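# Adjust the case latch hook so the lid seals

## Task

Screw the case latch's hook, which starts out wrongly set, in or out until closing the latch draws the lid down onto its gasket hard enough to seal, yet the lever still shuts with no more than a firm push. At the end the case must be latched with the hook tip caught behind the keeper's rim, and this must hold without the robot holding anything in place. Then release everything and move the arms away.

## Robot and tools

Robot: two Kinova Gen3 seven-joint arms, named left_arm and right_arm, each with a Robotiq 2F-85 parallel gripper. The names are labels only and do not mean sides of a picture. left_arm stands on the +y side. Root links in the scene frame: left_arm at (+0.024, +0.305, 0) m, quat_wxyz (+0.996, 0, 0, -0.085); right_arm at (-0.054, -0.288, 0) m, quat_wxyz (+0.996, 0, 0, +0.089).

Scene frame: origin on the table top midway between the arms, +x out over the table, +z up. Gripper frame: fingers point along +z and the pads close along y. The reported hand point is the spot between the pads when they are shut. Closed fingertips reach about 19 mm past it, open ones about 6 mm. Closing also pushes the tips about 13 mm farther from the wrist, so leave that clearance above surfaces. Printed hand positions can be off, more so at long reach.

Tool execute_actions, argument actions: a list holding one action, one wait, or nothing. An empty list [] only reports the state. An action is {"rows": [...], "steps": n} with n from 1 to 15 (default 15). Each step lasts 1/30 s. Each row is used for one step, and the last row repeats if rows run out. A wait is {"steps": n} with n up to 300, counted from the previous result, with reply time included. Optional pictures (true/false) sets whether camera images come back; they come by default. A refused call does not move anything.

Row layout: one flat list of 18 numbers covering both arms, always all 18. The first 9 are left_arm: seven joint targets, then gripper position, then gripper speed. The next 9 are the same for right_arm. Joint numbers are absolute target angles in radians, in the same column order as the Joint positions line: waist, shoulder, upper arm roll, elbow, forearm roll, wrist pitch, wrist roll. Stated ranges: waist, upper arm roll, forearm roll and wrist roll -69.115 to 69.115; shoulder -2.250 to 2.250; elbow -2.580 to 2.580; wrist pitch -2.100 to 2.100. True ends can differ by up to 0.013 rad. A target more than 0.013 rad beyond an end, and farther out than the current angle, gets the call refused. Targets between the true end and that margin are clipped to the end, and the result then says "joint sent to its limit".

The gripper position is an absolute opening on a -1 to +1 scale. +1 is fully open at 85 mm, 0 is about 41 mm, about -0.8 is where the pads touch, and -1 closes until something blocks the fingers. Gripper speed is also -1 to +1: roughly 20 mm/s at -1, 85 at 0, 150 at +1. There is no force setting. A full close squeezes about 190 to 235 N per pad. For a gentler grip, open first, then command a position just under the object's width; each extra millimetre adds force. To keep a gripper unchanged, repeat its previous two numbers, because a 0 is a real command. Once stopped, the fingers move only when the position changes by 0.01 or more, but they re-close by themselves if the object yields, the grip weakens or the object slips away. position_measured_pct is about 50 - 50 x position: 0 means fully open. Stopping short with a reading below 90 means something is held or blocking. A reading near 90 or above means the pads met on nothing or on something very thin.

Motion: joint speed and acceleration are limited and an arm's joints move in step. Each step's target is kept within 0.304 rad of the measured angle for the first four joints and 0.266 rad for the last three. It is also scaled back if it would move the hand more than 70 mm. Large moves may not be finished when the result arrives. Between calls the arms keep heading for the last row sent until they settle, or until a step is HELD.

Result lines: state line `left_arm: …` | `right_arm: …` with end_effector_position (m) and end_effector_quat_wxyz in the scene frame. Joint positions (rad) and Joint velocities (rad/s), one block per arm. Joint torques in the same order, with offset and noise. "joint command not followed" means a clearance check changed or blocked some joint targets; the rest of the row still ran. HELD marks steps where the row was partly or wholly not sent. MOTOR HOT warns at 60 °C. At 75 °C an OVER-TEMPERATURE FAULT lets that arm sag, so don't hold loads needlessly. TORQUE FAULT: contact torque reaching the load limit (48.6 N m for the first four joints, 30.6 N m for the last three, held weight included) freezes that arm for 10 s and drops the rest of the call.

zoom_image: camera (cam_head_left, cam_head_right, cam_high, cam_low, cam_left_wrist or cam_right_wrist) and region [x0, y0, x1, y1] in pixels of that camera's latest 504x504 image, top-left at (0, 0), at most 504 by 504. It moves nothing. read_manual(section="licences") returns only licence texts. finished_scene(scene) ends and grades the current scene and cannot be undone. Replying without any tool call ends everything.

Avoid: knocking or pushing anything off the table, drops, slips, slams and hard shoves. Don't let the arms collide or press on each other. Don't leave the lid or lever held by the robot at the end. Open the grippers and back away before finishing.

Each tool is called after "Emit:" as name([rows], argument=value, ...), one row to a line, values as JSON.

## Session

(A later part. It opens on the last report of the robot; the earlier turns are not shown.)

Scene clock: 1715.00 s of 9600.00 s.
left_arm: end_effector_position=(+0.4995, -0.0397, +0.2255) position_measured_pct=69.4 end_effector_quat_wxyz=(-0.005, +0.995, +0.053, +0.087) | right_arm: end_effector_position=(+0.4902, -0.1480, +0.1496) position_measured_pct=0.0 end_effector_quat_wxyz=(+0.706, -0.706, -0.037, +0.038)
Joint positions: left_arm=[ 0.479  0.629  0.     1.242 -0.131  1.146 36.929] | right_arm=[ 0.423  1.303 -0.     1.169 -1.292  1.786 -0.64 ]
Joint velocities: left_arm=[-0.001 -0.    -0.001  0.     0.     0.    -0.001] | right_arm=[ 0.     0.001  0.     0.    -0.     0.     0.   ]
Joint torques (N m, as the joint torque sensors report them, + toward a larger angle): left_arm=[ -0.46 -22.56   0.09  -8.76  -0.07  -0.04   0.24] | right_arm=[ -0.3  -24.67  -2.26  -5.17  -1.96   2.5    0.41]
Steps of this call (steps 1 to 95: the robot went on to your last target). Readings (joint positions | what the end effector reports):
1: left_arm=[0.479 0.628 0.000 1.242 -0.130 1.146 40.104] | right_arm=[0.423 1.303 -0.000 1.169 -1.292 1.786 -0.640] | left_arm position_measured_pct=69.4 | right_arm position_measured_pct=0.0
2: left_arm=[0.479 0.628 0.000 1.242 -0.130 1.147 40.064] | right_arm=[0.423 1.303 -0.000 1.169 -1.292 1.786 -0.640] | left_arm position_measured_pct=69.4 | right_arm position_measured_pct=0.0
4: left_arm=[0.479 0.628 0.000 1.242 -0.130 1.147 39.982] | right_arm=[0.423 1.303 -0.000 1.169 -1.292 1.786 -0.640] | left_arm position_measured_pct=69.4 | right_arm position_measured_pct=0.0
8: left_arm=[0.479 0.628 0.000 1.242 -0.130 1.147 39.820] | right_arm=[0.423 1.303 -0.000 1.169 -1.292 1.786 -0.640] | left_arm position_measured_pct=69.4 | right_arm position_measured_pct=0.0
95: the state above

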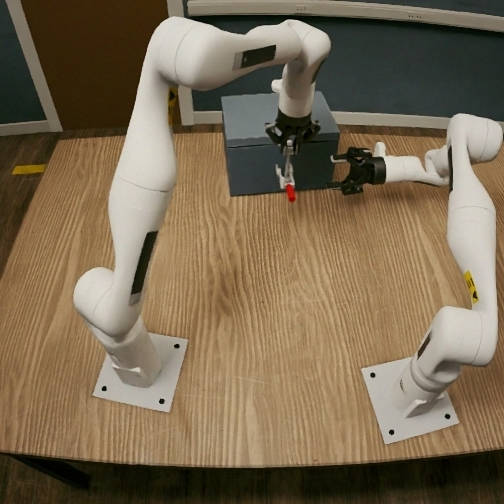

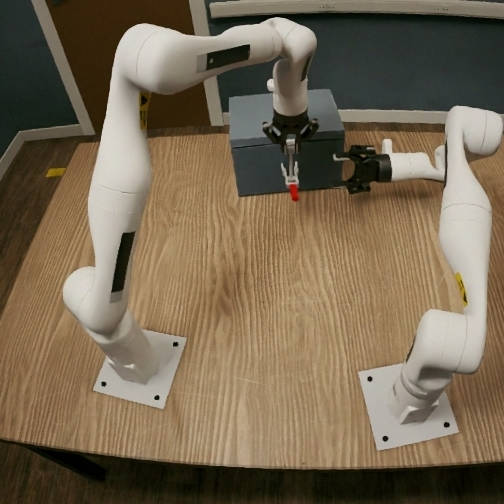

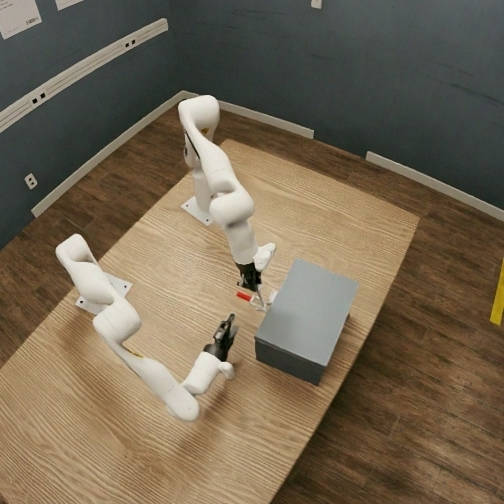

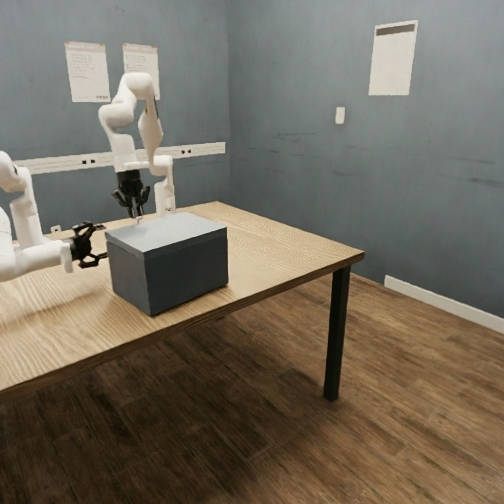

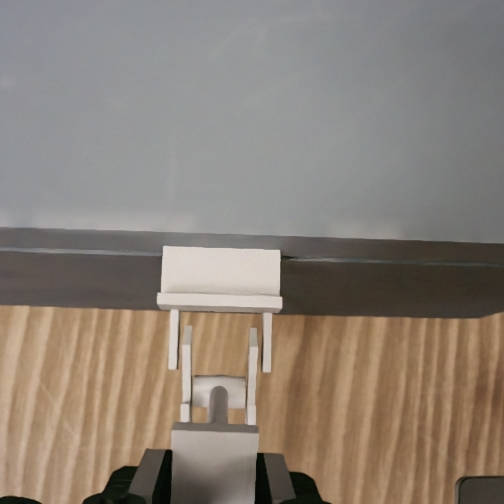

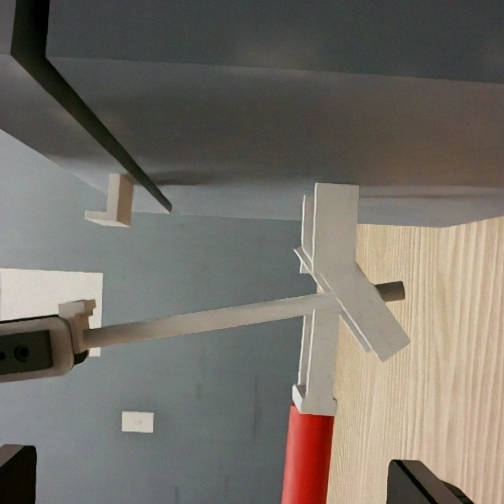

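Emit:
execute_actions([
  {"rows": [[0.4788,0.6274,0,1.2422,-0.1306,1.1474,36.929,-0.42,0,0.407,1.301,0,1.209,-1.299,1.767,-0.605,0.5,0.5],[0.4788,0.6274,0,1.2422,-0.1306,1.1474,36.929,-0.42,0,0.391,1.299,0,1.25,-1.306,1.749,-0.569,0.5,0.5],[0.4788,0.6274,0,1.2422,-0.1306,1.1474,36.929,-0.42,0,0.375,1.297,0,1.29,-1.313,1.73,-0.534,0.5,0.5],[0.4788,0.6274,0,1.2422,-0.1306,1.1474,36.929,-0.42,0,0.359,1.295,0,1.33,-1.32,1.711,-0.498,0.5,0.5],[0.4788,0.6274,0,1.2422,-0.1306,1.1474,36.929,-0.42,0,0.3423,1.293,0,1.3706,-1.3273,1.6925,-0.4627,0.5,0.5]], "steps": 15},
], pictures=false)

Emit:
execute_actions([
  {"steps": 8},
])

Scene clock: 1775.50 s of 9600.00 s.
left_arm: end_effector_position=(+0.4995, -0.0397, +0.2255) position_measured_pct=69.4 end_effector_quat_wxyz=(-0.005, +0.995, +0.053, +0.087) | right_arm: end_effector_position=(+0.4511, -0.0936, +0.1201) position_measured_pct=25.0 end_effector_quat_wxyz=(+0.705, -0.707, -0.038, +0.038)
Joint positions: left_arm=[ 0.479  0.629  0.     1.242 -0.131  1.146 36.929] | right_arm=[ 0.344  1.294 -0.     1.368 -1.327  1.693 -0.464]
Joint velocities: left_arm=[-0.    -0.001  0.001  0.     0.001 -0.    -0.   ] | right_arm=[-0.017 -0.007  0.007  0.034 -0.009 -0.012  0.02 ]
Joint torques (N m, as the joint torque sensors report them, + toward a larger angle): left_arm=[ -0.05 -22.31  -0.18  -8.94  -0.02  -0.19   0.02] | right_arm=[  0.04 -23.38  -1.96  -3.67  -1.5    2.62   0.34]
Steps of this call (steps 1 to 15: the robot went on to your last target; steps 16 to 1800: nothing new was sent; steps 1801 to 1815: all 15 steps of this action). Readings (joint positions | what the end effector reports):
1801: left_arm=[0.479 0.629 0.000 1.242 -0.131 1.146 36.929] | right_arm=[0.422 1.303 0.000 1.170 -1.292 1.786 -0.639] | left_arm position_measured_pct=69.4 | right_arm position_measured_pct=0.0
1802: left_arm=[0.479 0.629 0.000 1.242 -0.131 1.146 36.929] | right_arm=[0.420 1.302 0.001 1.176 -1.293 1.783 -0.635] | left_arm position_measured_pct=69.4 | right_arm position_measured_pct=0.8
1804: left_arm=[0.479 0.629 0.000 1.242 -0.131 1.146 36.929] | right_arm=[0.409 1.300 0.001 1.203 -1.298 1.771 -0.612] | left_arm position_measured_pct=69.4 | right_arm position_measured_pct=6.3
1808: left_arm=[0.479 0.629 0.000 1.242 -0.131 1.146 36.929] | right_arm=[0.371 1.296 -0.000 1.297 -1.314 1.727 -0.527] | left_arm position_measured_pct=69.4 | right_arm position_measured_pct=21.4
1815: the state above

Scene clock: 1775.77 s of 9600.00 s.
left_arm: end_effector_position=(+0.4995, -0.0397, +0.2255) position_measured_pct=69.4 end_effector_quat_wxyz=(-0.005, +0.995, +0.053, +0.087) | right_arm: end_effector_position=(+0.4505, -0.0927, +0.1202) position_measured_pct=25.0 end_effector_quat_wxyz=(+0.705, -0.707, -0.038, +0.038)
Joint positions: left_arm=[ 0.479  0.629  0.     1.242 -0.131  1.146 36.929] | right_arm=[ 0.342  1.293 -0.     1.371 -1.327  1.693 -0.463]
Joint velocities: left_arm=[-0.    -0.    -0.001 -0.     0.001 -0.001 -0.   ] | right_arm=[-0.001 -0.002 -0.001  0.001 -0.001 -0.001  0.001]
Joint torques (N m, as the joint torque sensors report them, + toward a larger angle): left_arm=[ -0.5  -22.04  -0.1   -8.69  -0.09  -0.13  -0.03] | right_arm=[ -0.57 -22.52  -2.38  -3.69  -1.53   2.61   0.28]
Steps of this call (steps 1 to 8: the robot went on to your last target). Readings (joint positions | what the end effector reports):
1: left_arm=[0.479 0.629 0.000 1.242 -0.131 1.146 36.929] | right_arm=[0.344 1.294 -0.000 1.369 -1.327 1.693 -0.464] | left_arm position_measured_pct=69.4 | right_arm position_measured_pct=25.0
2: left_arm=[0.479 0.629 0.000 1.242 -0.131 1.146 36.929] | right_arm=[0.343 1.294 -0.000 1.369 -1.327 1.693 -0.463] | left_arm position_measured_pct=69.4 | right_arm position_measured_pct=25.0
4: left_arm=[0.479 0.629 0.000 1.242 -0.131 1.146 36.929] | right_arm=[0.343 1.293 -0.000 1.370 -1.327 1.693 -0.463] | left_arm position_measured_pct=69.4 | right_arm position_measured_pct=25.0
8: the state above

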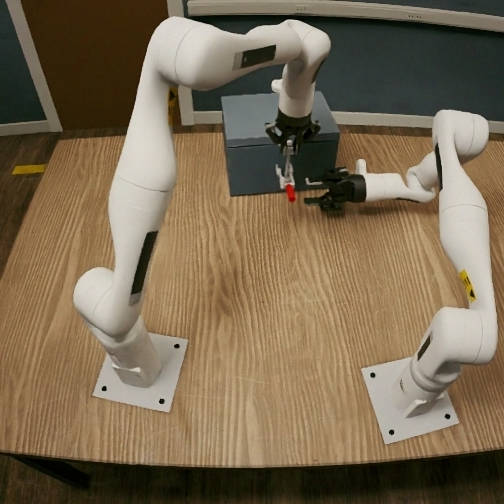

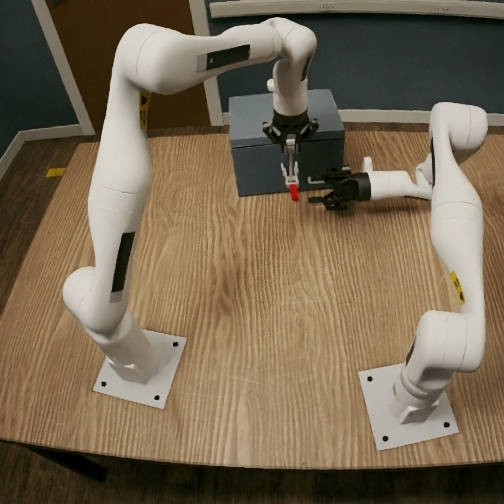

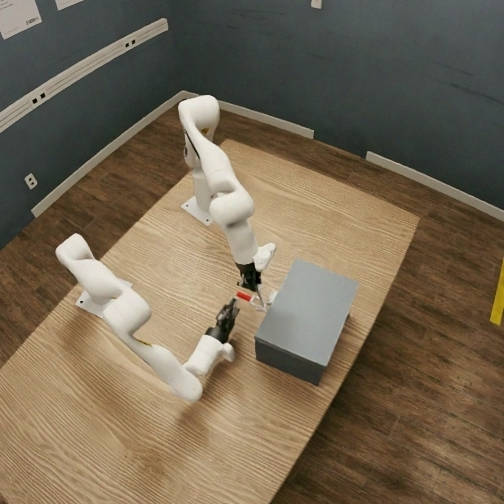

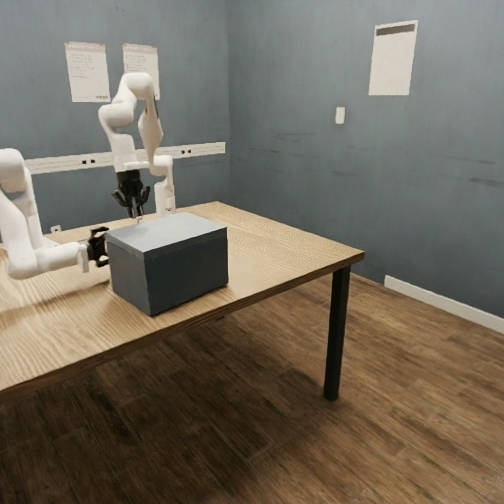

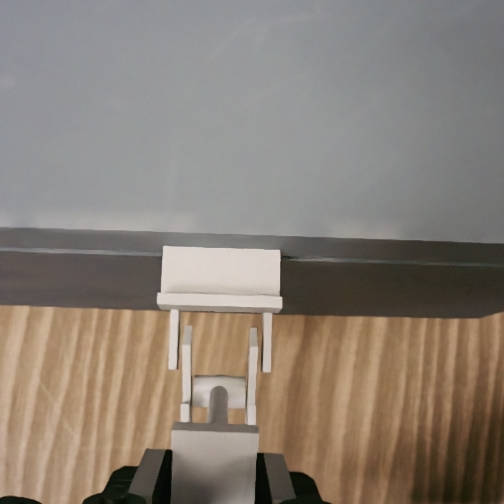

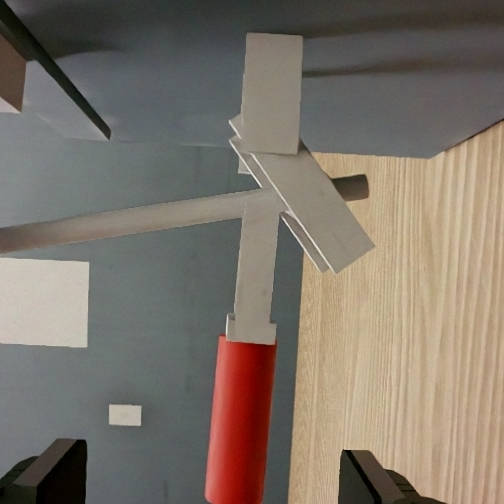

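Emit:
execute_actions([
  {"rows": [[0.4788,0.6274,0,1.2422,-0.1306,1.1474,36.929,-0.4,0,0.333,1.2916,0,1.376,-1.335,1.688,-0.4596,0.5,0.5],[0.4788,0.6274,0,1.2422,-0.1306,1.1474,36.929,-0.4,0,0.324,1.29,0,1.3815,-1.343,1.683,-0.4564,0.5,0.5],[0.4788,0.6274,0,1.2422,-0.1306,1.1474,36.929,-0.4,0,0.315,1.289,0,1.387,-1.351,1.679,-0.453,0.5,0.5],[0.4788,0.6274,0,1.2422,-0.1306,1.1474,36.929,-0.4,0,0.306,1.2875,0,1.392,-1.359,1.674,-0.45,0.5,0.5],[0.4788,0.6274,0,1.2422,-0.1306,1.1474,36.929,-0.4,0,0.297,1.286,0,1.398,-1.367,1.67,-0.447,0.5,0.5],[0.4788,0.6274,0,1.2422,-0.1306,1.1474,36.929,-0.4,0,0.288,1.285,0,1.403,-1.375,1.665,-0.444,0.5,0.5],[0.4788,0.6274,0,1.2422,-0.1306,1.1474,36.929,-0.4,0,0.279,1.2835,0,1.4085,-1.383,1.66,-0.441,0.5,0.5],[0.4788,0.6274,0,1.2422,-0.1306,1.1474,36.929,-0.4,0,0.2696,1.2821,0,1.414,-1.391,1.656,-0.4375,0.5,0.5],[0.4788,0.6274,0,1.2422,-0.1306,1.1474,36.929,-0.4,0,0.2696,1.2821,0,1.414,-1.391,1.656,-0.4375,0.5,0.5],[0.4788,0.6274,0,1.2422,-0.1306,1.1474,36.929,-0.4,0,0.2696,1.2821,0,1.414,-1.391,1.656,-0.4375,0.5,0.5],[0.4788,0.6274,0,1.2422,-0.1306,1.1474,36.929,-0.4,0,0.2696,1.2821,0,1.414,-1.391,1.656,-0.4375,0.5,0.5],[0.4788,0.6274,0,1.2422,-0.1306,1.1474,36.929,-0.4,0,0.2695,1.276,0,1.4167,-1.3914,1.6565,-0.4413,0.5,0.5],[0.4788,0.6274,0,1.2422,-0.1306,1.1474,36.929,-0.4,0,0.2694,1.27,0,1.4194,-1.3918,1.657,-0.4451,0.5,0.5],[0.4788,0.6274,0,1.2422,-0.1306,1.1474,36.929,-0.4,0,0.2694,1.263,0,1.4222,-1.3923,1.6575,-0.449,0.5,0.5],[0.4788,0.6274,0,1.2422,-0.1306,1.1474,36.929,-0.4,0,0.2693,1.256,0,1.425,-1.3927,1.658,-0.4527,0.5,0.5]], "steps": 15},
], pictures=false)

Emit:
execute_actions([
  {"steps": 10},
])

Scene clock: 1804.97 s of 9600.00 s.
left_arm: end_effector_position=(+0.4995, -0.0397, +0.2255) position_measured_pct=69.4 end_effector_quat_wxyz=(-0.005, +0.995, +0.053, +0.087) | right_arm: end_effector_position=(+0.4479, -0.0537, +0.1257) position_measured_pct=25.0 end_effector_quat_wxyz=(+0.706, -0.706, -0.038, +0.037)
Joint positions: left_arm=[ 0.479  0.629  0.     1.242 -0.13   1.146 36.929] | right_arm=[ 0.272  1.272 -0.     1.417 -1.39   1.657 -0.444]
Joint velocities: left_arm=[ 0.     0.003 -0.    -0.     0.     0.001 -0.001] | right_arm=[-0.026 -0.143  0.005  0.069 -0.026  0.001 -0.072]
Joint torques (N m, as the joint torque sensors report them, + toward a larger angle): left_arm=[ -0.36 -22.3    0.23  -8.92  -0.09  -0.16   0.16] | right_arm=[ -0.03 -24.11  -3.01  -3.75  -1.59   2.6    0.03]
Steps of this call (steps 1 to 15: the robot went on to your last target; steps 16 to 861: nothing new was sent; steps 862 to 876: all 15 steps of this action). Readings (joint positions | what the end effector reports):
862: left_arm=[0.479 0.629 0.000 1.242 -0.131 1.146 36.929] | right_arm=[0.341 1.293 0.000 1.371 -1.328 1.692 -0.462] | left_arm position_measured_pct=69.4 | right_arm position_measured_pct=25.0
863: left_arm=[0.479 0.629 0.000 1.242 -0.131 1.146 36.929] | right_arm=[0.338 1.292 0.001 1.373 -1.330 1.691 -0.462] | left_arm position_measured_pct=69.4 | right_arm position_measured_pct=25.0
865: left_arm=[0.479 0.629 0.000 1.242 -0.131 1.146 36.929] | right_arm=[0.328 1.291 0.001 1.379 -1.339 1.686 -0.458] | left_arm position_measured_pct=69.4 | right_arm position_measured_pct=25.0
869: left_arm=[0.479 0.629 0.000 1.242 -0.130 1.146 36.929] | right_arm=[0.299 1.286 0.000 1.396 -1.365 1.671 -0.448] | left_arm position_measured_pct=69.4 | right_arm position_measured_pct=25.0
876: the state above

Scene clock: 1805.30 s of 9600.00 s.
left_arm: end_effector_position=(+0.4995, -0.0397, +0.2255) position_measured_pct=69.4 end_effector_quat_wxyz=(-0.005, +0.995, +0.053, +0.087) | right_arm: end_effector_position=(+0.4481, -0.0522, +0.1329) position_measured_pct=25.0 end_effector_quat_wxyz=(+0.706, -0.706, -0.038, +0.038)
Joint positions: left_arm=[ 0.479  0.629  0.     1.242 -0.13   1.146 36.929] | right_arm=[ 0.269  1.257 -0.     1.425 -1.393  1.658 -0.453]
Joint velocities: left_arm=[ 0.     0.001 -0.    -0.    -0.     0.     0.   ] | right_arm=[-0.003 -0.006 -0.     0.003 -0.     0.    -0.002]
Joint torques (N m, as the joint torque sensors report them, + toward a larger angle): left_arm=[ -0.2  -22.41  -0.32  -9.43  -0.15   0.07   0.08] | right_arm=[ -0.51 -22.78  -2.49  -3.51  -1.51   2.7   -0.04]
Steps of this call (steps 1 to 10: the robot went on to your last target). Readings (joint positions | what the end effector reports):
1: left_arm=[0.479 0.629 0.000 1.242 -0.130 1.146 36.929] | right_arm=[0.272 1.267 -0.000 1.420 -1.391 1.658 -0.446] | left_arm position_measured_pct=69.4 | right_arm position_measured_pct=25.0
2: left_arm=[0.479 0.629 0.000 1.242 -0.130 1.146 36.929] | right_arm=[0.271 1.264 -0.000 1.421 -1.392 1.658 -0.449] | left_arm position_measured_pct=69.4 | right_arm position_measured_pct=25.0
4: left_arm=[0.479 0.629 0.000 1.242 -0.130 1.146 36.929] | right_arm=[0.270 1.260 -0.000 1.423 -1.392 1.658 -0.451] | left_arm position_measured_pct=69.4 | right_arm position_measured_pct=25.0
8: left_arm=[0.479 0.629 0.000 1.242 -0.130 1.146 36.929] | right_arm=[0.270 1.257 -0.000 1.425 -1.393 1.658 -0.452] | left_arm position_measured_pct=69.4 | right_arm position_measured_pct=25.0
10: the state above

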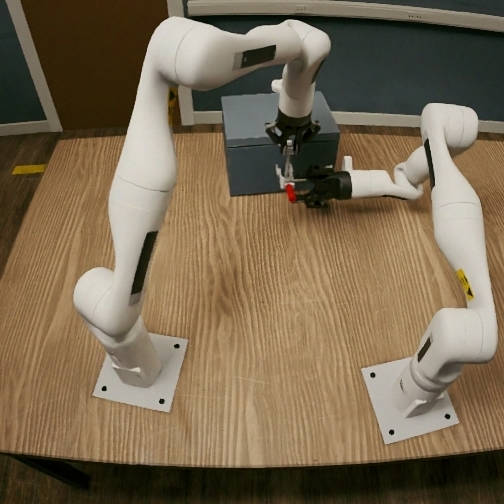

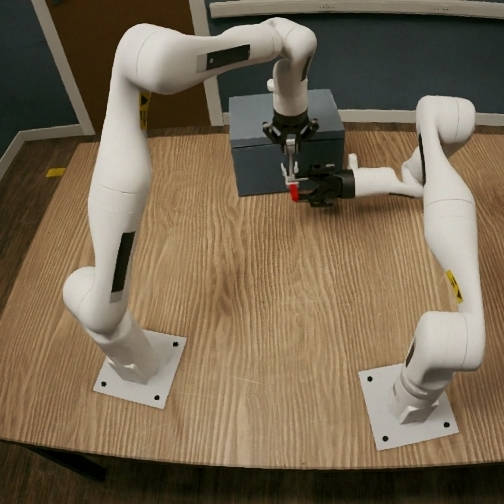

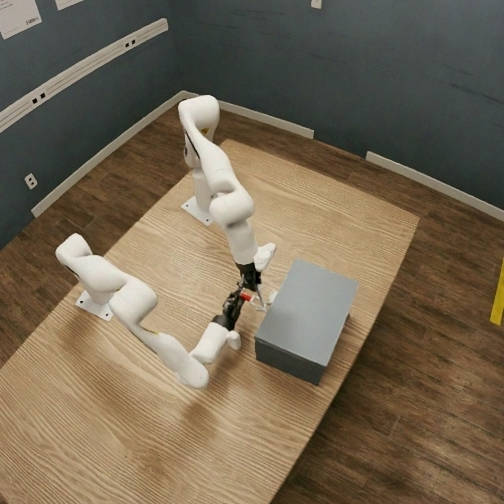

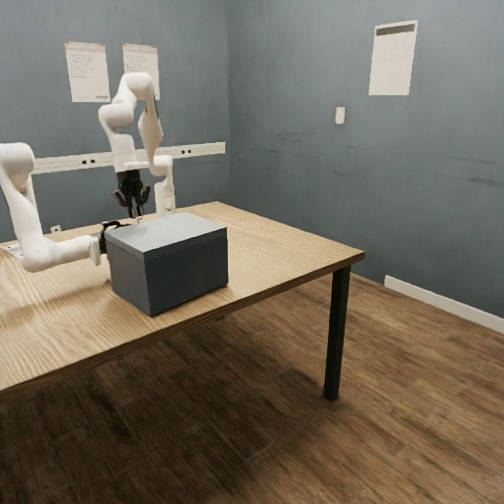

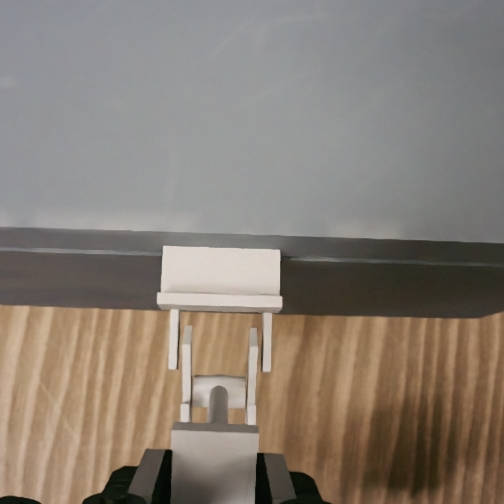

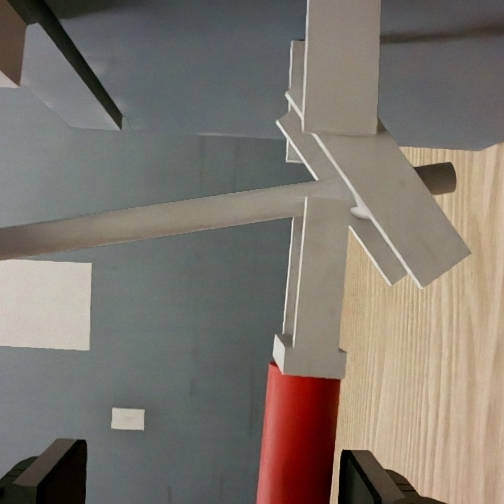

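Emit:
execute_actions([
  {"rows": [[0.4767,0.6311,0,1.2335,-0.1282,1.1547,36.926,-0.4,0,0.2693,1.2527,0,1.4264,-1.3929,1.6582,-0.4546,0.5,0.5],[0.4746,0.6349,0,1.2247,-0.1257,1.162,36.9232,-0.4,0,0.2692,1.2494,0,1.4277,-1.3931,1.6585,-0.4565,0.5,0.5],[0.4725,0.6386,0,1.216,-0.1233,1.1693,36.9203,-0.4,0,0.2692,1.2461,0,1.429,-1.3934,1.6587,-0.4584,0.5,0.5],[0.4704,0.6423,0,1.2073,-0.1208,1.1766,36.9174,-0.4,0,0.2692,1.2428,0,1.4304,-1.3936,1.659,-0.4603,0.5,0.5],[0.4683,0.6461,0,1.1985,-0.1184,1.1839,36.9145,-0.4,0,0.2691,1.2395,0,1.4317,-1.3938,1.6592,-0.4622,0.5,0.5],[0.4662,0.6498,0,1.1898,-0.1159,1.1912,36.9117,-0.4,0,0.2691,1.2362,0,1.4331,-1.394,1.6595,-0.4641,0.5,0.5],[0.464,0.6535,0,1.181,-0.1135,1.1985,36.9088,-0.4,0,0.269,1.2329,0,1.4344,-1.3943,1.6597,-0.466,0.5,0.5],[0.4619,0.6573,0,1.1723,-0.111,1.2058,36.9059,-0.4,0,0.269,1.2296,0,1.4358,-1.3945,1.66,-0.468,0.5,0.5],[0.459,0.6626,0,1.1608,-0.1076,1.2154,36.9019,-0.4,0,0.2688,1.2255,0,1.4358,-1.395,1.6605,-0.472,0.5,0.5],[0.4561,0.668,0,1.1493,-0.1042,1.2249,36.8979,-0.4,0,0.2686,1.2214,0,1.4358,-1.3955,1.6611,-0.4762,0.5,0.5],[0.4533,0.6733,0,1.1378,-0.1008,1.2345,36.8938,-0.4,0,0.2685,1.2173,0,1.4358,-1.396,1.6616,-0.4803,0.5,0.5],[0.4504,0.6787,0,1.1263,-0.0974,1.244,36.8898,-0.4,0,0.2683,1.2132,0,1.4358,-1.3965,1.6622,-0.4844,0.5,0.5],[0.4475,0.684,0,1.1148,-0.094,1.2536,36.8858,-0.4,0,0.2681,1.2091,0,1.4358,-1.397,1.6627,-0.4885,0.5,0.5],[0.4447,0.6893,0,1.1033,-0.0905,1.2631,36.8818,-0.4,0,0.2679,1.205,0,1.4358,-1.3975,1.6633,-0.4926,0.5,0.5],[0.4418,0.6947,0,1.0918,-0.0871,1.2727,36.8777,-0.4,0,0.2677,1.2009,0,1.4358,-1.398,1.6638,-0.4967,0.5,0.5]], "steps": 15},
], pictures=false)

Emit:
execute_actions([
  {"steps": 12},
])

Scene clock: 1825.87 s of 9600.00 s.
left_arm: end_effector_position=(+0.5133, -0.0389, +0.2306) position_measured_pct=69.4 end_effector_quat_wxyz=(-0.007, +0.996, +0.057, +0.067) | right_arm: end_effector_position=(+0.4504, -0.0519, +0.1526) position_measured_pct=25.0 end_effector_quat_wxyz=(+0.705, -0.707, -0.037, +0.039)
Joint positions: left_arm=[ 0.452  0.675 -0.     1.133 -0.1    1.239 36.892] | right_arm=[ 0.268  1.215  0.001  1.437 -1.394  1.661 -0.485]
Joint velocities: left_arm=[-0.083  0.14  -0.004 -0.329  0.092  0.275 -0.115] | right_arm=[-0.006 -0.118  0.     0.004 -0.013  0.017 -0.118]
Joint torques (N m, as the joint torque sensors report them, + toward a larger angle): left_arm=[  0.05 -20.13   0.69  -8.95   0.36  -1.25   0.13] | right_arm=[  0.04 -24.85  -3.13  -5.64  -2.71   3.24   0.32]
Steps of this call (steps 1 to 30: the robot went on to your last target; steps 31 to 602: nothing new was sent; steps 603 to 617: all 15 steps of this action). Readings (joint positions | what the end effector reports):
603: left_arm=[0.479 0.629 0.000 1.241 -0.130 1.147 36.929] | right_arm=[0.269 1.255 0.000 1.425 -1.393 1.658 -0.453] | left_arm position_measured_pct=69.4 | right_arm position_measured_pct=25.0
604: left_arm=[0.478 0.631 0.000 1.238 -0.130 1.149 36.928] | right_arm=[0.269 1.254 0.000 1.426 -1.393 1.658 -0.454] | left_arm position_measured_pct=69.4 | right_arm position_measured_pct=25.0
606: left_arm=[0.475 0.635 0.000 1.229 -0.127 1.157 36.925] | right_arm=[0.269 1.250 0.000 1.427 -1.393 1.658 -0.456] | left_arm position_measured_pct=69.4 | right_arm position_measured_pct=25.0
610: left_arm=[0.469 0.647 0.000 1.201 -0.119 1.182 36.915] | right_arm=[0.269 1.240 0.001 1.432 -1.393 1.658 -0.463] | left_arm position_measured_pct=69.4 | right_arm position_measured_pct=25.0
617: the state above

Scene clock: 1826.27 s of 9600.00 s.
left_arm: end_effector_position=(+0.5183, -0.0384, +0.2324) position_measured_pct=69.4 end_effector_quat_wxyz=(-0.007, +0.997, +0.058, +0.059) | right_arm: end_effector_position=(+0.4519, -0.0517, +0.1592) position_measured_pct=25.0 end_effector_quat_wxyz=(+0.705, -0.707, -0.037, +0.039)
Joint positions: left_arm=[ 0.441  0.693 -0.001  1.092 -0.088  1.274 36.878] | right_arm=[ 0.267  1.203  0.001  1.437 -1.396  1.663 -0.497]
Joint velocities: left_arm=[-0.002  0.003  0.001 -0.005  0.     0.002 -0.001] | right_arm=[-0.002 -0.001  0.001  0.     0.001  0.    -0.001]
Joint torques (N m, as the joint torque sensors report them, + toward a larger angle): left_arm=[  0.19 -21.48   1.1   -9.97   0.42  -1.17   0.03] | right_arm=[  0.21 -24.81  -2.85  -5.15  -2.49   3.26   0.65]
Steps of this call (steps 1 to 12: the robot went on to your last target). Readings (joint positions | what the end effector reports):
1: left_arm=[0.449 0.680 -0.001 1.122 -0.097 1.248 36.888] | right_arm=[0.268 1.212 0.001 1.437 -1.395 1.662 -0.488] | left_arm position_measured_pct=69.4 | right_arm position_measured_pct=25.0
2: left_arm=[0.447 0.684 -0.001 1.113 -0.094 1.256 36.885] | right_arm=[0.268 1.209 0.001 1.437 -1.395 1.662 -0.491] | left_arm position_measured_pct=69.4 | right_arm position_measured_pct=25.0
4: left_arm=[0.444 0.689 -0.001 1.101 -0.090 1.267 36.880] | right_arm=[0.267 1.206 0.001 1.437 -1.396 1.663 -0.495] | left_arm position_measured_pct=69.4 | right_arm position_measured_pct=25.0
8: left_arm=[0.442 0.692 -0.001 1.094 -0.088 1.273 36.878] | right_arm=[0.267 1.204 0.001 1.437 -1.396 1.663 -0.497] | left_arm position_measured_pct=69.4 | right_arm position_measured_pct=25.0
12: the state above

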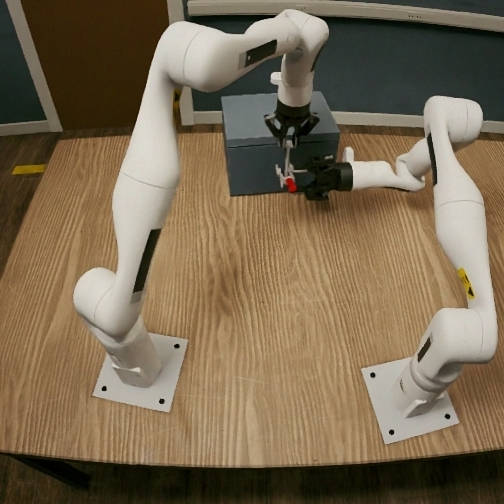

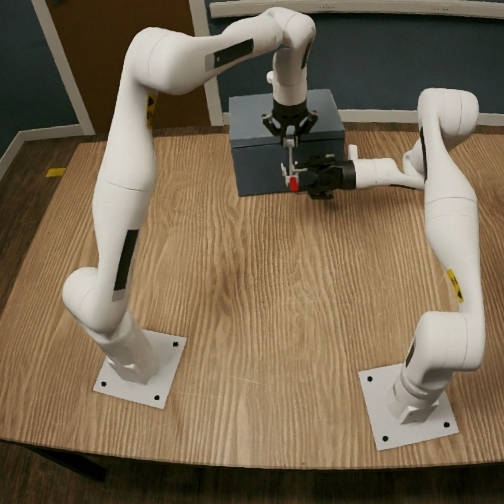

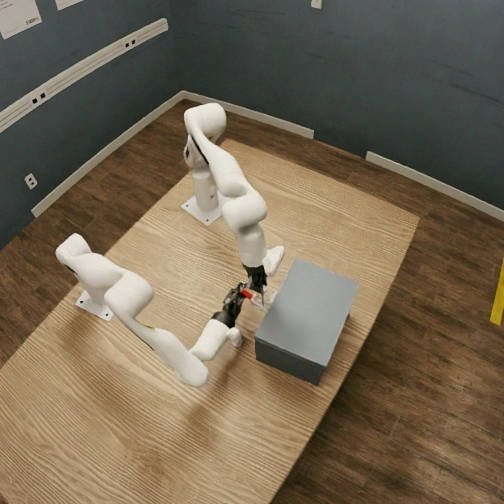

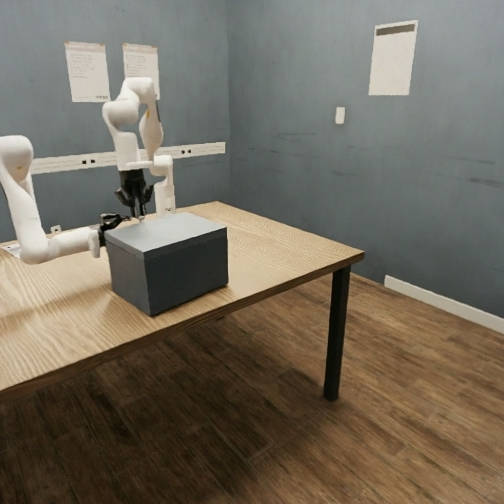

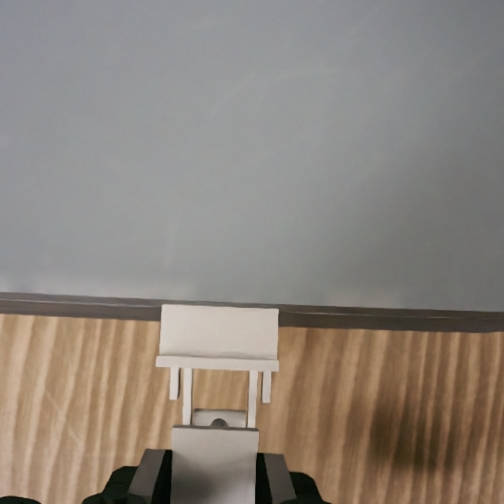

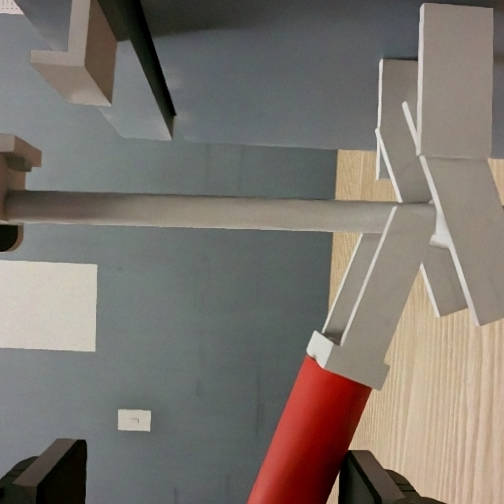

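Emit:
execute_actions([
  {"rows": [[0.4395,0.699,0,1.0827,-0.0844,1.2802,36.8745,-0.4,0,0.2675,1.1968,0,1.4358,-1.3985,1.6643,-0.5008,0.5,0.5],[0.4371,0.7033,0,1.0736,-0.0816,1.2876,36.8712,-0.4,0,0.2673,1.1927,0,1.4358,-1.399,1.6649,-0.5049,0.5,0.5],[0.4348,0.7076,0,1.0646,-0.0789,1.2951,36.868,-0.4,0,0.2672,1.1886,0,1.4358,-1.3995,1.6654,-0.509,0.5,0.5],[0.4325,0.7118,0,1.0555,-0.0761,1.3025,36.8648,-0.4,0,0.267,1.1845,0,1.4358,-1.4,1.666,-0.513,0.5,0.5],[0.4302,0.7161,0,1.0464,-0.0734,1.31,36.8616,-0.4,0,0.2667,1.1826,0,1.4334,-1.4008,1.6667,-0.5173,0.5,0.5],[0.4278,0.7204,0,1.0373,-0.0707,1.3175,36.8583,-0.4,0,0.2664,1.1807,0,1.4311,-1.4015,1.6674,-0.5215,0.5,0.5],[0.4255,0.7247,0,1.0282,-0.0679,1.3249,36.8551,-0.4,0,0.2661,1.1788,0,1.4287,-1.4023,1.6681,-0.5258,0.5,0.5],[0.4232,0.729,0,1.0192,-0.0652,1.3324,36.8519,-0.4,0,0.2658,1.1769,0,1.4263,-1.4031,1.6688,-0.5301,0.5,0.5],[0.4209,0.7333,0,1.0101,-0.0624,1.3398,36.8487,-0.4,0,0.2655,1.175,0,1.424,-1.4039,1.6695,-0.5343,0.5,0.5],[0.4185,0.7376,0,1.001,-0.0597,1.3473,36.8454,-0.4,0,0.2653,1.1731,0,1.4216,-1.4046,1.6701,-0.5386,0.5,0.5],[0.4162,0.7419,0,0.9919,-0.057,1.3548,36.8422,-0.4,0,0.265,1.1712,0,1.4193,-1.4054,1.6708,-0.5428,0.5,0.5],[0.4139,0.7461,0,0.9828,-0.0542,1.3622,36.839,-0.4,0,0.2647,1.1693,0,1.4169,-1.4062,1.6715,-0.5471,0.5,0.5],[0.4116,0.7504,0,0.9738,-0.0515,1.3697,36.8358,-0.4,0,0.2644,1.1674,0,1.4145,-1.407,1.6722,-0.5514,0.5,0.5],[0.4092,0.7547,0,0.9647,-0.0487,1.3771,36.8325,-0.4,0,0.2641,1.1655,0,1.4122,-1.4077,1.6729,-0.5556,0.5,0.5],[0.4069,0.759,0,0.9556,-0.046,1.3846,36.8293,-0.4,0,0.2638,1.1636,0,1.4098,-1.4085,1.6736,-0.5599,0.5,0.5]], "steps": 15},
], pictures=false)

Emit:
execute_actions([
  {"steps": 12},
])

Scene clock: 1861.80 s of 9600.00 s.
left_arm: end_effector_position=(+0.5315, -0.0369, +0.2367) position_measured_pct=69.4 end_effector_quat_wxyz=(-0.006, +0.997, +0.060, +0.040) | right_arm: end_effector_position=(+0.4605, -0.0507, +0.1797) position_measured_pct=25.0 end_effector_quat_wxyz=(+0.705, -0.707, -0.037, +0.040)
Joint positions: left_arm=[ 0.413  0.74  -0.002  0.986 -0.057  1.36  36.841] | right_arm=[ 0.264  1.172  0.001  1.418 -1.403  1.671 -0.548]
Joint velocities: left_arm=[-0.07   0.122 -0.001 -0.273  0.08   0.22  -0.096] | right_arm=[-0.01  -0.058 -0.    -0.069 -0.023  0.022 -0.127]
Joint torques (N m, as the joint torque sensors report them, + toward a larger angle): left_arm=[  1.32 -19.56   1.47  -7.72   1.09  -1.19   0.54] | right_arm=[ -0.1  -25.26  -2.94  -5.71  -2.92   2.35   0.66]
Steps of this call (steps 1 to 30: the robot went on to your last target; steps 31 to 1051: nothing new was sent; steps 1052 to 1066: all 15 steps of this action). Readings (joint positions | what the end effector reports):
1052: left_arm=[0.441 0.694 -0.001 1.091 -0.088 1.275 36.877] | right_arm=[0.267 1.202 0.001 1.437 -1.396 1.663 -0.497] | left_arm position_measured_pct=69.4 | right_arm position_measured_pct=25.0
1053: left_arm=[0.440 0.695 -0.001 1.088 -0.087 1.277 36.877] | right_arm=[0.267 1.201 0.001 1.437 -1.396 1.663 -0.499] | left_arm position_measured_pct=69.4 | right_arm position_measured_pct=25.0
1055: left_arm=[0.437 0.700 -0.001 1.078 -0.084 1.285 36.873] | right_arm=[0.267 1.196 0.001 1.437 -1.397 1.663 -0.503] | left_arm position_measured_pct=69.4 | right_arm position_measured_pct=25.0
1059: left_arm=[0.429 0.712 -0.001 1.048 -0.076 1.309 36.863] | right_arm=[0.266 1.186 0.001 1.433 -1.399 1.666 -0.518] | left_arm position_measured_pct=69.4 | right_arm position_measured_pct=25.0
1066: the state above

Scene clock: 1862.20 s of 9600.00 s.
left_arm: end_effector_position=(+0.5348, -0.0365, +0.2377) position_measured_pct=69.4 end_effector_quat_wxyz=(-0.005, +0.998, +0.060, +0.033) | right_arm: end_effector_position=(+0.4631, -0.0505, +0.1843) position_measured_pct=25.0 end_effector_quat_wxyz=(+0.705, -0.707, -0.037, +0.040)
Joint positions: left_arm=[ 0.405  0.754 -0.002  0.954 -0.048  1.386 36.829] | right_arm=[ 0.263  1.166  0.001  1.411 -1.406  1.673 -0.56 ]
Joint velocities: left_arm=[-0.     0.002 -0.001 -0.004  0.     0.002 -0.001] | right_arm=[-0.002 -0.001  0.    -0.001 -0.     0.    -0.001]
Joint torques (N m, as the joint torque sensors report them, + toward a larger angle): left_arm=[  1.15 -19.67   1.37  -7.86   0.77  -1.13   0.  ] | right_arm=[  0.24 -25.41  -3.06  -5.71  -3.29   2.81   0.35]
Steps of this call (steps 1 to 12: the robot went on to your last target). Readings (joint positions | what the end effector reports):
1: left_arm=[0.411 0.744 -0.002 0.977 -0.055 1.367 36.837] | right_arm=[0.264 1.170 0.001 1.416 -1.404 1.672 -0.552] | left_arm position_measured_pct=69.4 | right_arm position_measured_pct=25.0
2: left_arm=[0.409 0.747 -0.002 0.970 -0.053 1.373 36.835] | right_arm=[0.264 1.169 0.001 1.414 -1.405 1.672 -0.555] | left_arm position_measured_pct=69.4 | right_arm position_measured_pct=25.0
4: left_arm=[0.407 0.751 -0.002 0.961 -0.050 1.381 36.831] | right_arm=[0.263 1.167 0.001 1.413 -1.406 1.673 -0.558] | left_arm position_measured_pct=69.4 | right_arm position_measured_pct=25.0
8: left_arm=[0.406 0.754 -0.002 0.956 -0.048 1.385 36.830] | right_arm=[0.263 1.166 0.001 1.412 -1.406 1.673 -0.560] | left_arm position_measured_pct=69.4 | right_arm position_measured_pct=25.0
12: the state above

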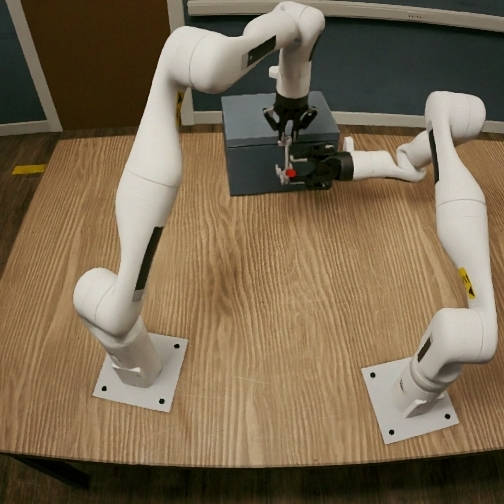

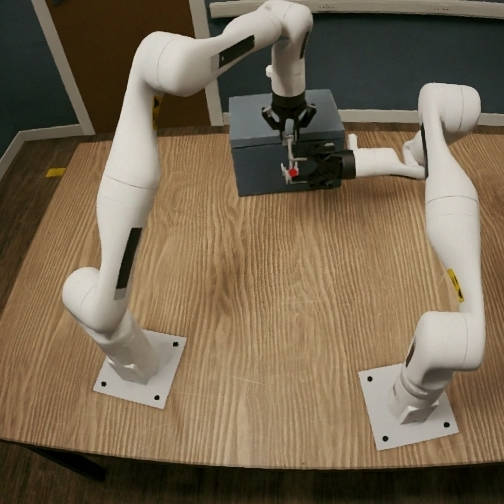

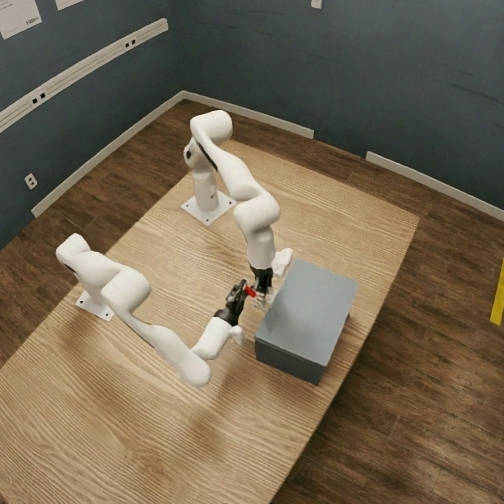

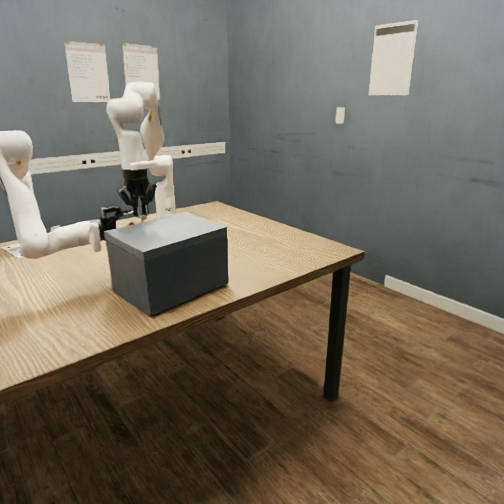

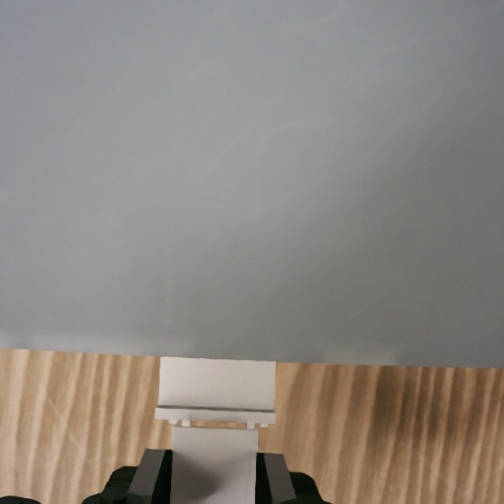

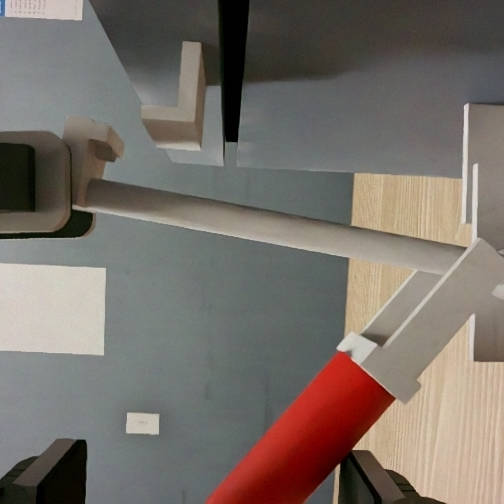

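Emit:
execute_actions([
  {"rows": [[0.4036,0.7649,0,0.9431,-0.042,1.3952,36.8247,-0.4,0,0.2641,1.1655,0,1.4122,-1.4077,1.6729,-0.5556,0.5,0.5],[0.4003,0.7709,0,0.9306,-0.0379,1.4058,36.8201,-0.4,0,0.2644,1.1674,0,1.4145,-1.407,1.6722,-0.5514,0.5,0.5],[0.3971,0.7768,0,0.9181,-0.0339,1.4164,36.8155,-0.4,0,0.2644,1.1694,0,1.4145,-1.407,1.6722,-0.5494,0.5,0.5],[0.3938,0.7827,0,0.9057,-0.0299,1.427,36.8109,-0.4,0,0.2644,1.1714,0,1.4145,-1.407,1.6722,-0.5474,0.5,0.5],[0.3905,0.7886,0,0.8932,-0.0259,1.4376,36.8063,-0.4,0,0.2644,1.1714,0,1.4145,-1.407,1.6722,-0.5474,0.5,0.5],[0.3872,0.7946,0,0.8807,-0.0218,1.4482,36.8017,-0.4,0,0.2644,1.1714,0,1.4145,-1.407,1.6722,-0.5474,0.5,0.5],[0.3839,0.8005,0,0.8682,-0.0178,1.4588,36.797,-0.4,0,0.2644,1.1714,0,1.4145,-1.407,1.6722,-0.5474,0.5,0.5],[0.3807,0.8064,0,0.8557,-0.0138,1.4693,36.7924,-0.4,0,0.2644,1.1714,0,1.4145,-1.407,1.6722,-0.5474,0.5,0.5],[0.3774,0.8124,0,0.8432,-0.0097,1.4799,36.7878,-0.4,0,0.2644,1.1714,0,1.4145,-1.407,1.6722,-0.5474,0.5,0.5],[0.3741,0.8183,0,0.8307,-0.0057,1.4905,36.7832,-0.4,0,0.2644,1.1714,0,1.4145,-1.407,1.6722,-0.5474,0.5,0.5],[0.3708,0.8242,0,0.8183,-0.0017,1.5011,36.7786,-0.4,0,0.2644,1.1714,0,1.4145,-1.407,1.6722,-0.5474,0.5,0.5],[0.3676,0.8301,0,0.8058,0.0023,1.5117,36.774,-0.4,0,0.2644,1.1714,0,1.4145,-1.407,1.6722,-0.5474,0.5,0.5],[0.3643,0.8361,0,0.7933,0.0064,1.5223,36.7694,-0.4,0,0.2644,1.1714,0,1.4145,-1.407,1.6722,-0.5474,0.5,0.5],[0.361,0.842,0,0.7808,0.0104,1.5329,36.7648,-0.4,0,0.2644,1.1714,0,1.4145,-1.407,1.6722,-0.5474,0.5,0.5]], "steps": 15},
], pictures=false)

Emit:
execute_actions([
  {"steps": 12},
])

Scene clock: 1897.13 s of 9600.00 s.
left_arm: end_effector_position=(+0.5448, -0.0347, +0.2362) position_measured_pct=69.4 end_effector_quat_wxyz=(-0.002, +0.998, +0.055, -0.002) | right_arm: end_effector_position=(+0.4624, -0.0507, +0.1813) position_measured_pct=25.0 end_effector_quat_wxyz=(+0.706, -0.706, -0.038, +0.038)
Joint positions: left_arm=[ 0.37   0.826 -0.     0.817 -0.001  1.504 36.778] | right_arm=[ 0.264  1.171  0.     1.414 -1.407  1.672 -0.547]
Joint velocities: left_arm=[-0.083  0.173  0.003 -0.337  0.118  0.294 -0.13 ] | right_arm=[-0.001  0.001  0.    -0.    -0.    -0.     0.001]
Joint torques (N m, as the joint torque sensors report them, + toward a larger angle): left_arm=[ -0.04 -25.73  -0.14 -10.03   0.37  -0.68   0.01] | right_arm=[ -0.66 -23.3   -2.27  -4.47  -1.89   2.53   0.13]
Steps of this call (steps 1 to 30: the robot went on to your last target; steps 31 to 1033: nothing new was sent; steps 1034 to 1048: all 15 steps of this action). Readings (joint positions | what the end effector reports):
1034: left_arm=[0.405 0.755 -0.002 0.953 -0.048 1.387 36.829] | right_arm=[0.263 1.166 0.001 1.412 -1.406 1.673 -0.560] | left_arm position_measured_pct=69.4 | right_arm position_measured_pct=25.0
1035: left_arm=[0.404 0.757 -0.001 0.949 -0.047 1.390 36.828] | right_arm=[0.263 1.167 0.001 1.412 -1.406 1.673 -0.558] | left_arm position_measured_pct=69.4 | right_arm position_measured_pct=25.0
1037: left_arm=[0.400 0.764 -0.001 0.936 -0.042 1.400 36.823] | right_arm=[0.264 1.169 0.000 1.413 -1.407 1.673 -0.554] | left_arm position_measured_pct=69.4 | right_arm position_measured_pct=25.0
1041: left_arm=[0.390 0.784 -0.001 0.898 -0.029 1.433 36.809] | right_arm=[0.264 1.171 0.000 1.414 -1.407 1.672 -0.549] | left_arm position_measured_pct=69.4 | right_arm position_measured_pct=25.0
1048: the state above

Scene clock: 1897.53 s of 9600.00 s.
left_arm: end_effector_position=(+0.5468, -0.0344, +0.2358) position_measured_pct=69.4 end_effector_quat_wxyz=(-0.000, +0.999, +0.053, -0.011) | right_arm: end_effector_position=(+0.4624, -0.0507, +0.1813) position_measured_pct=25.0 end_effector_quat_wxyz=(+0.706, -0.706, -0.038, +0.038)
Joint positions: left_arm=[ 0.362  0.844  0.     0.783  0.011  1.534 36.765] | right_arm=[ 0.264  1.171 -0.     1.414 -1.407  1.672 -0.547]
Joint velocities: left_arm=[-0.002  0.001 -0.    -0.004  0.001  0.002 -0.   ] | right_arm=[ 0.     0.001 -0.     0.     0.     0.     0.   ]
Joint torques (N m, as the joint torque sensors report them, + toward a larger angle): left_arm=[ -0.61 -25.96   0.19 -10.27  -0.08  -0.78   0.1 ] | right_arm=[ -0.17 -22.96  -2.47  -4.05  -1.94   2.34   0.14]
Steps of this call (steps 1 to 12: the robot went on to your last target). Readings (joint positions | what the end effector reports):
1: left_arm=[0.367 0.831 -0.000 0.807 0.003 1.513 36.774] | right_arm=[0.264 1.171 0.000 1.414 -1.407 1.672 -0.547] | left_arm position_measured_pct=69.4 | right_arm position_measured_pct=25.0
2: left_arm=[0.365 0.835 0.000 0.798 0.006 1.521 36.770] | right_arm=[0.264 1.171 0.000 1.414 -1.407 1.672 -0.547] | left_arm position_measured_pct=69.4 | right_arm position_measured_pct=25.0
4: left_arm=[0.363 0.840 0.000 0.789 0.009 1.529 36.767] | right_arm=[0.264 1.171 0.000 1.414 -1.407 1.672 -0.547] | left_arm position_measured_pct=69.4 | right_arm position_measured_pct=25.0
8: left_arm=[0.362 0.843 0.000 0.784 0.011 1.533 36.765] | right_arm=[0.264 1.171 0.000 1.414 -1.407 1.672 -0.547] | left_arm position_measured_pct=69.4 | right_arm position_measured_pct=25.0
12: the state above

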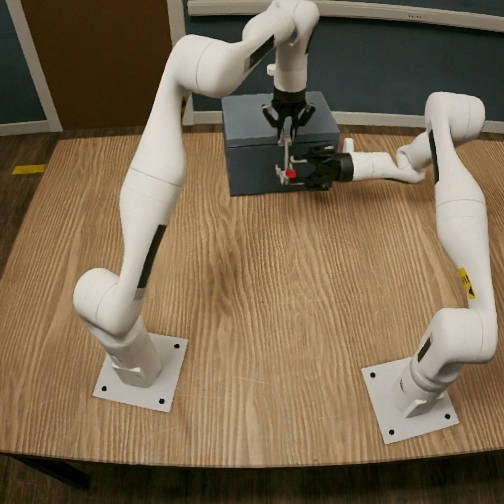

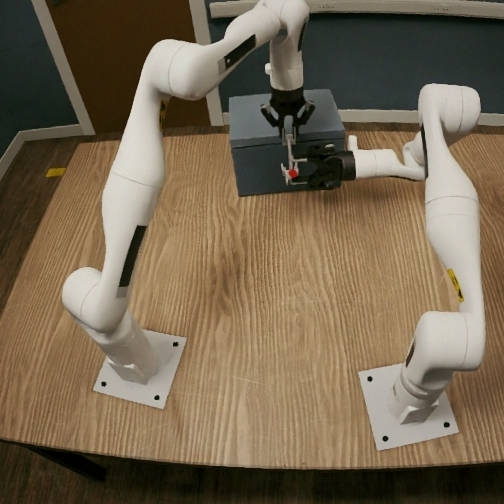

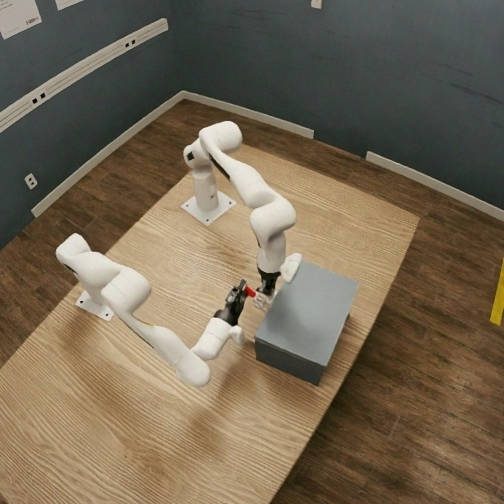

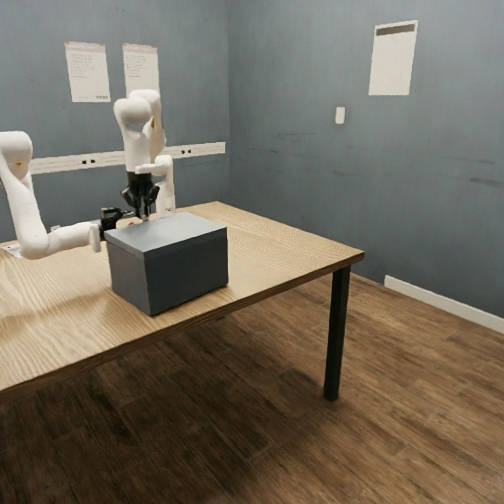

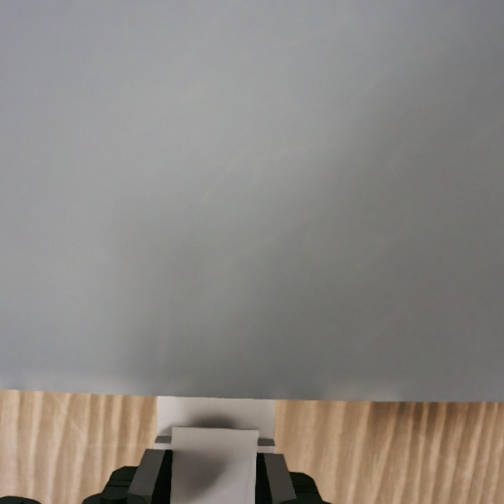

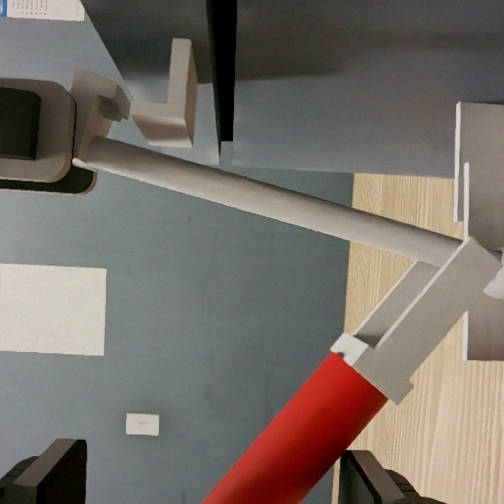

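Emit:
zoom_image(camera="cam_right_wrist", region=[50, 20, 230, 200])

Region (50, 20, 230, 200) of cam_right_wrist's 504x504 image, scaled by 2.800.

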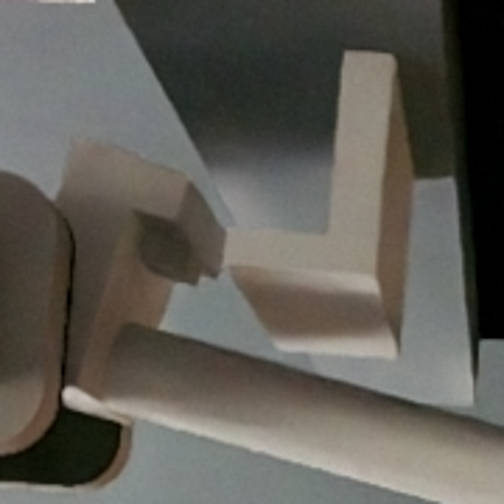

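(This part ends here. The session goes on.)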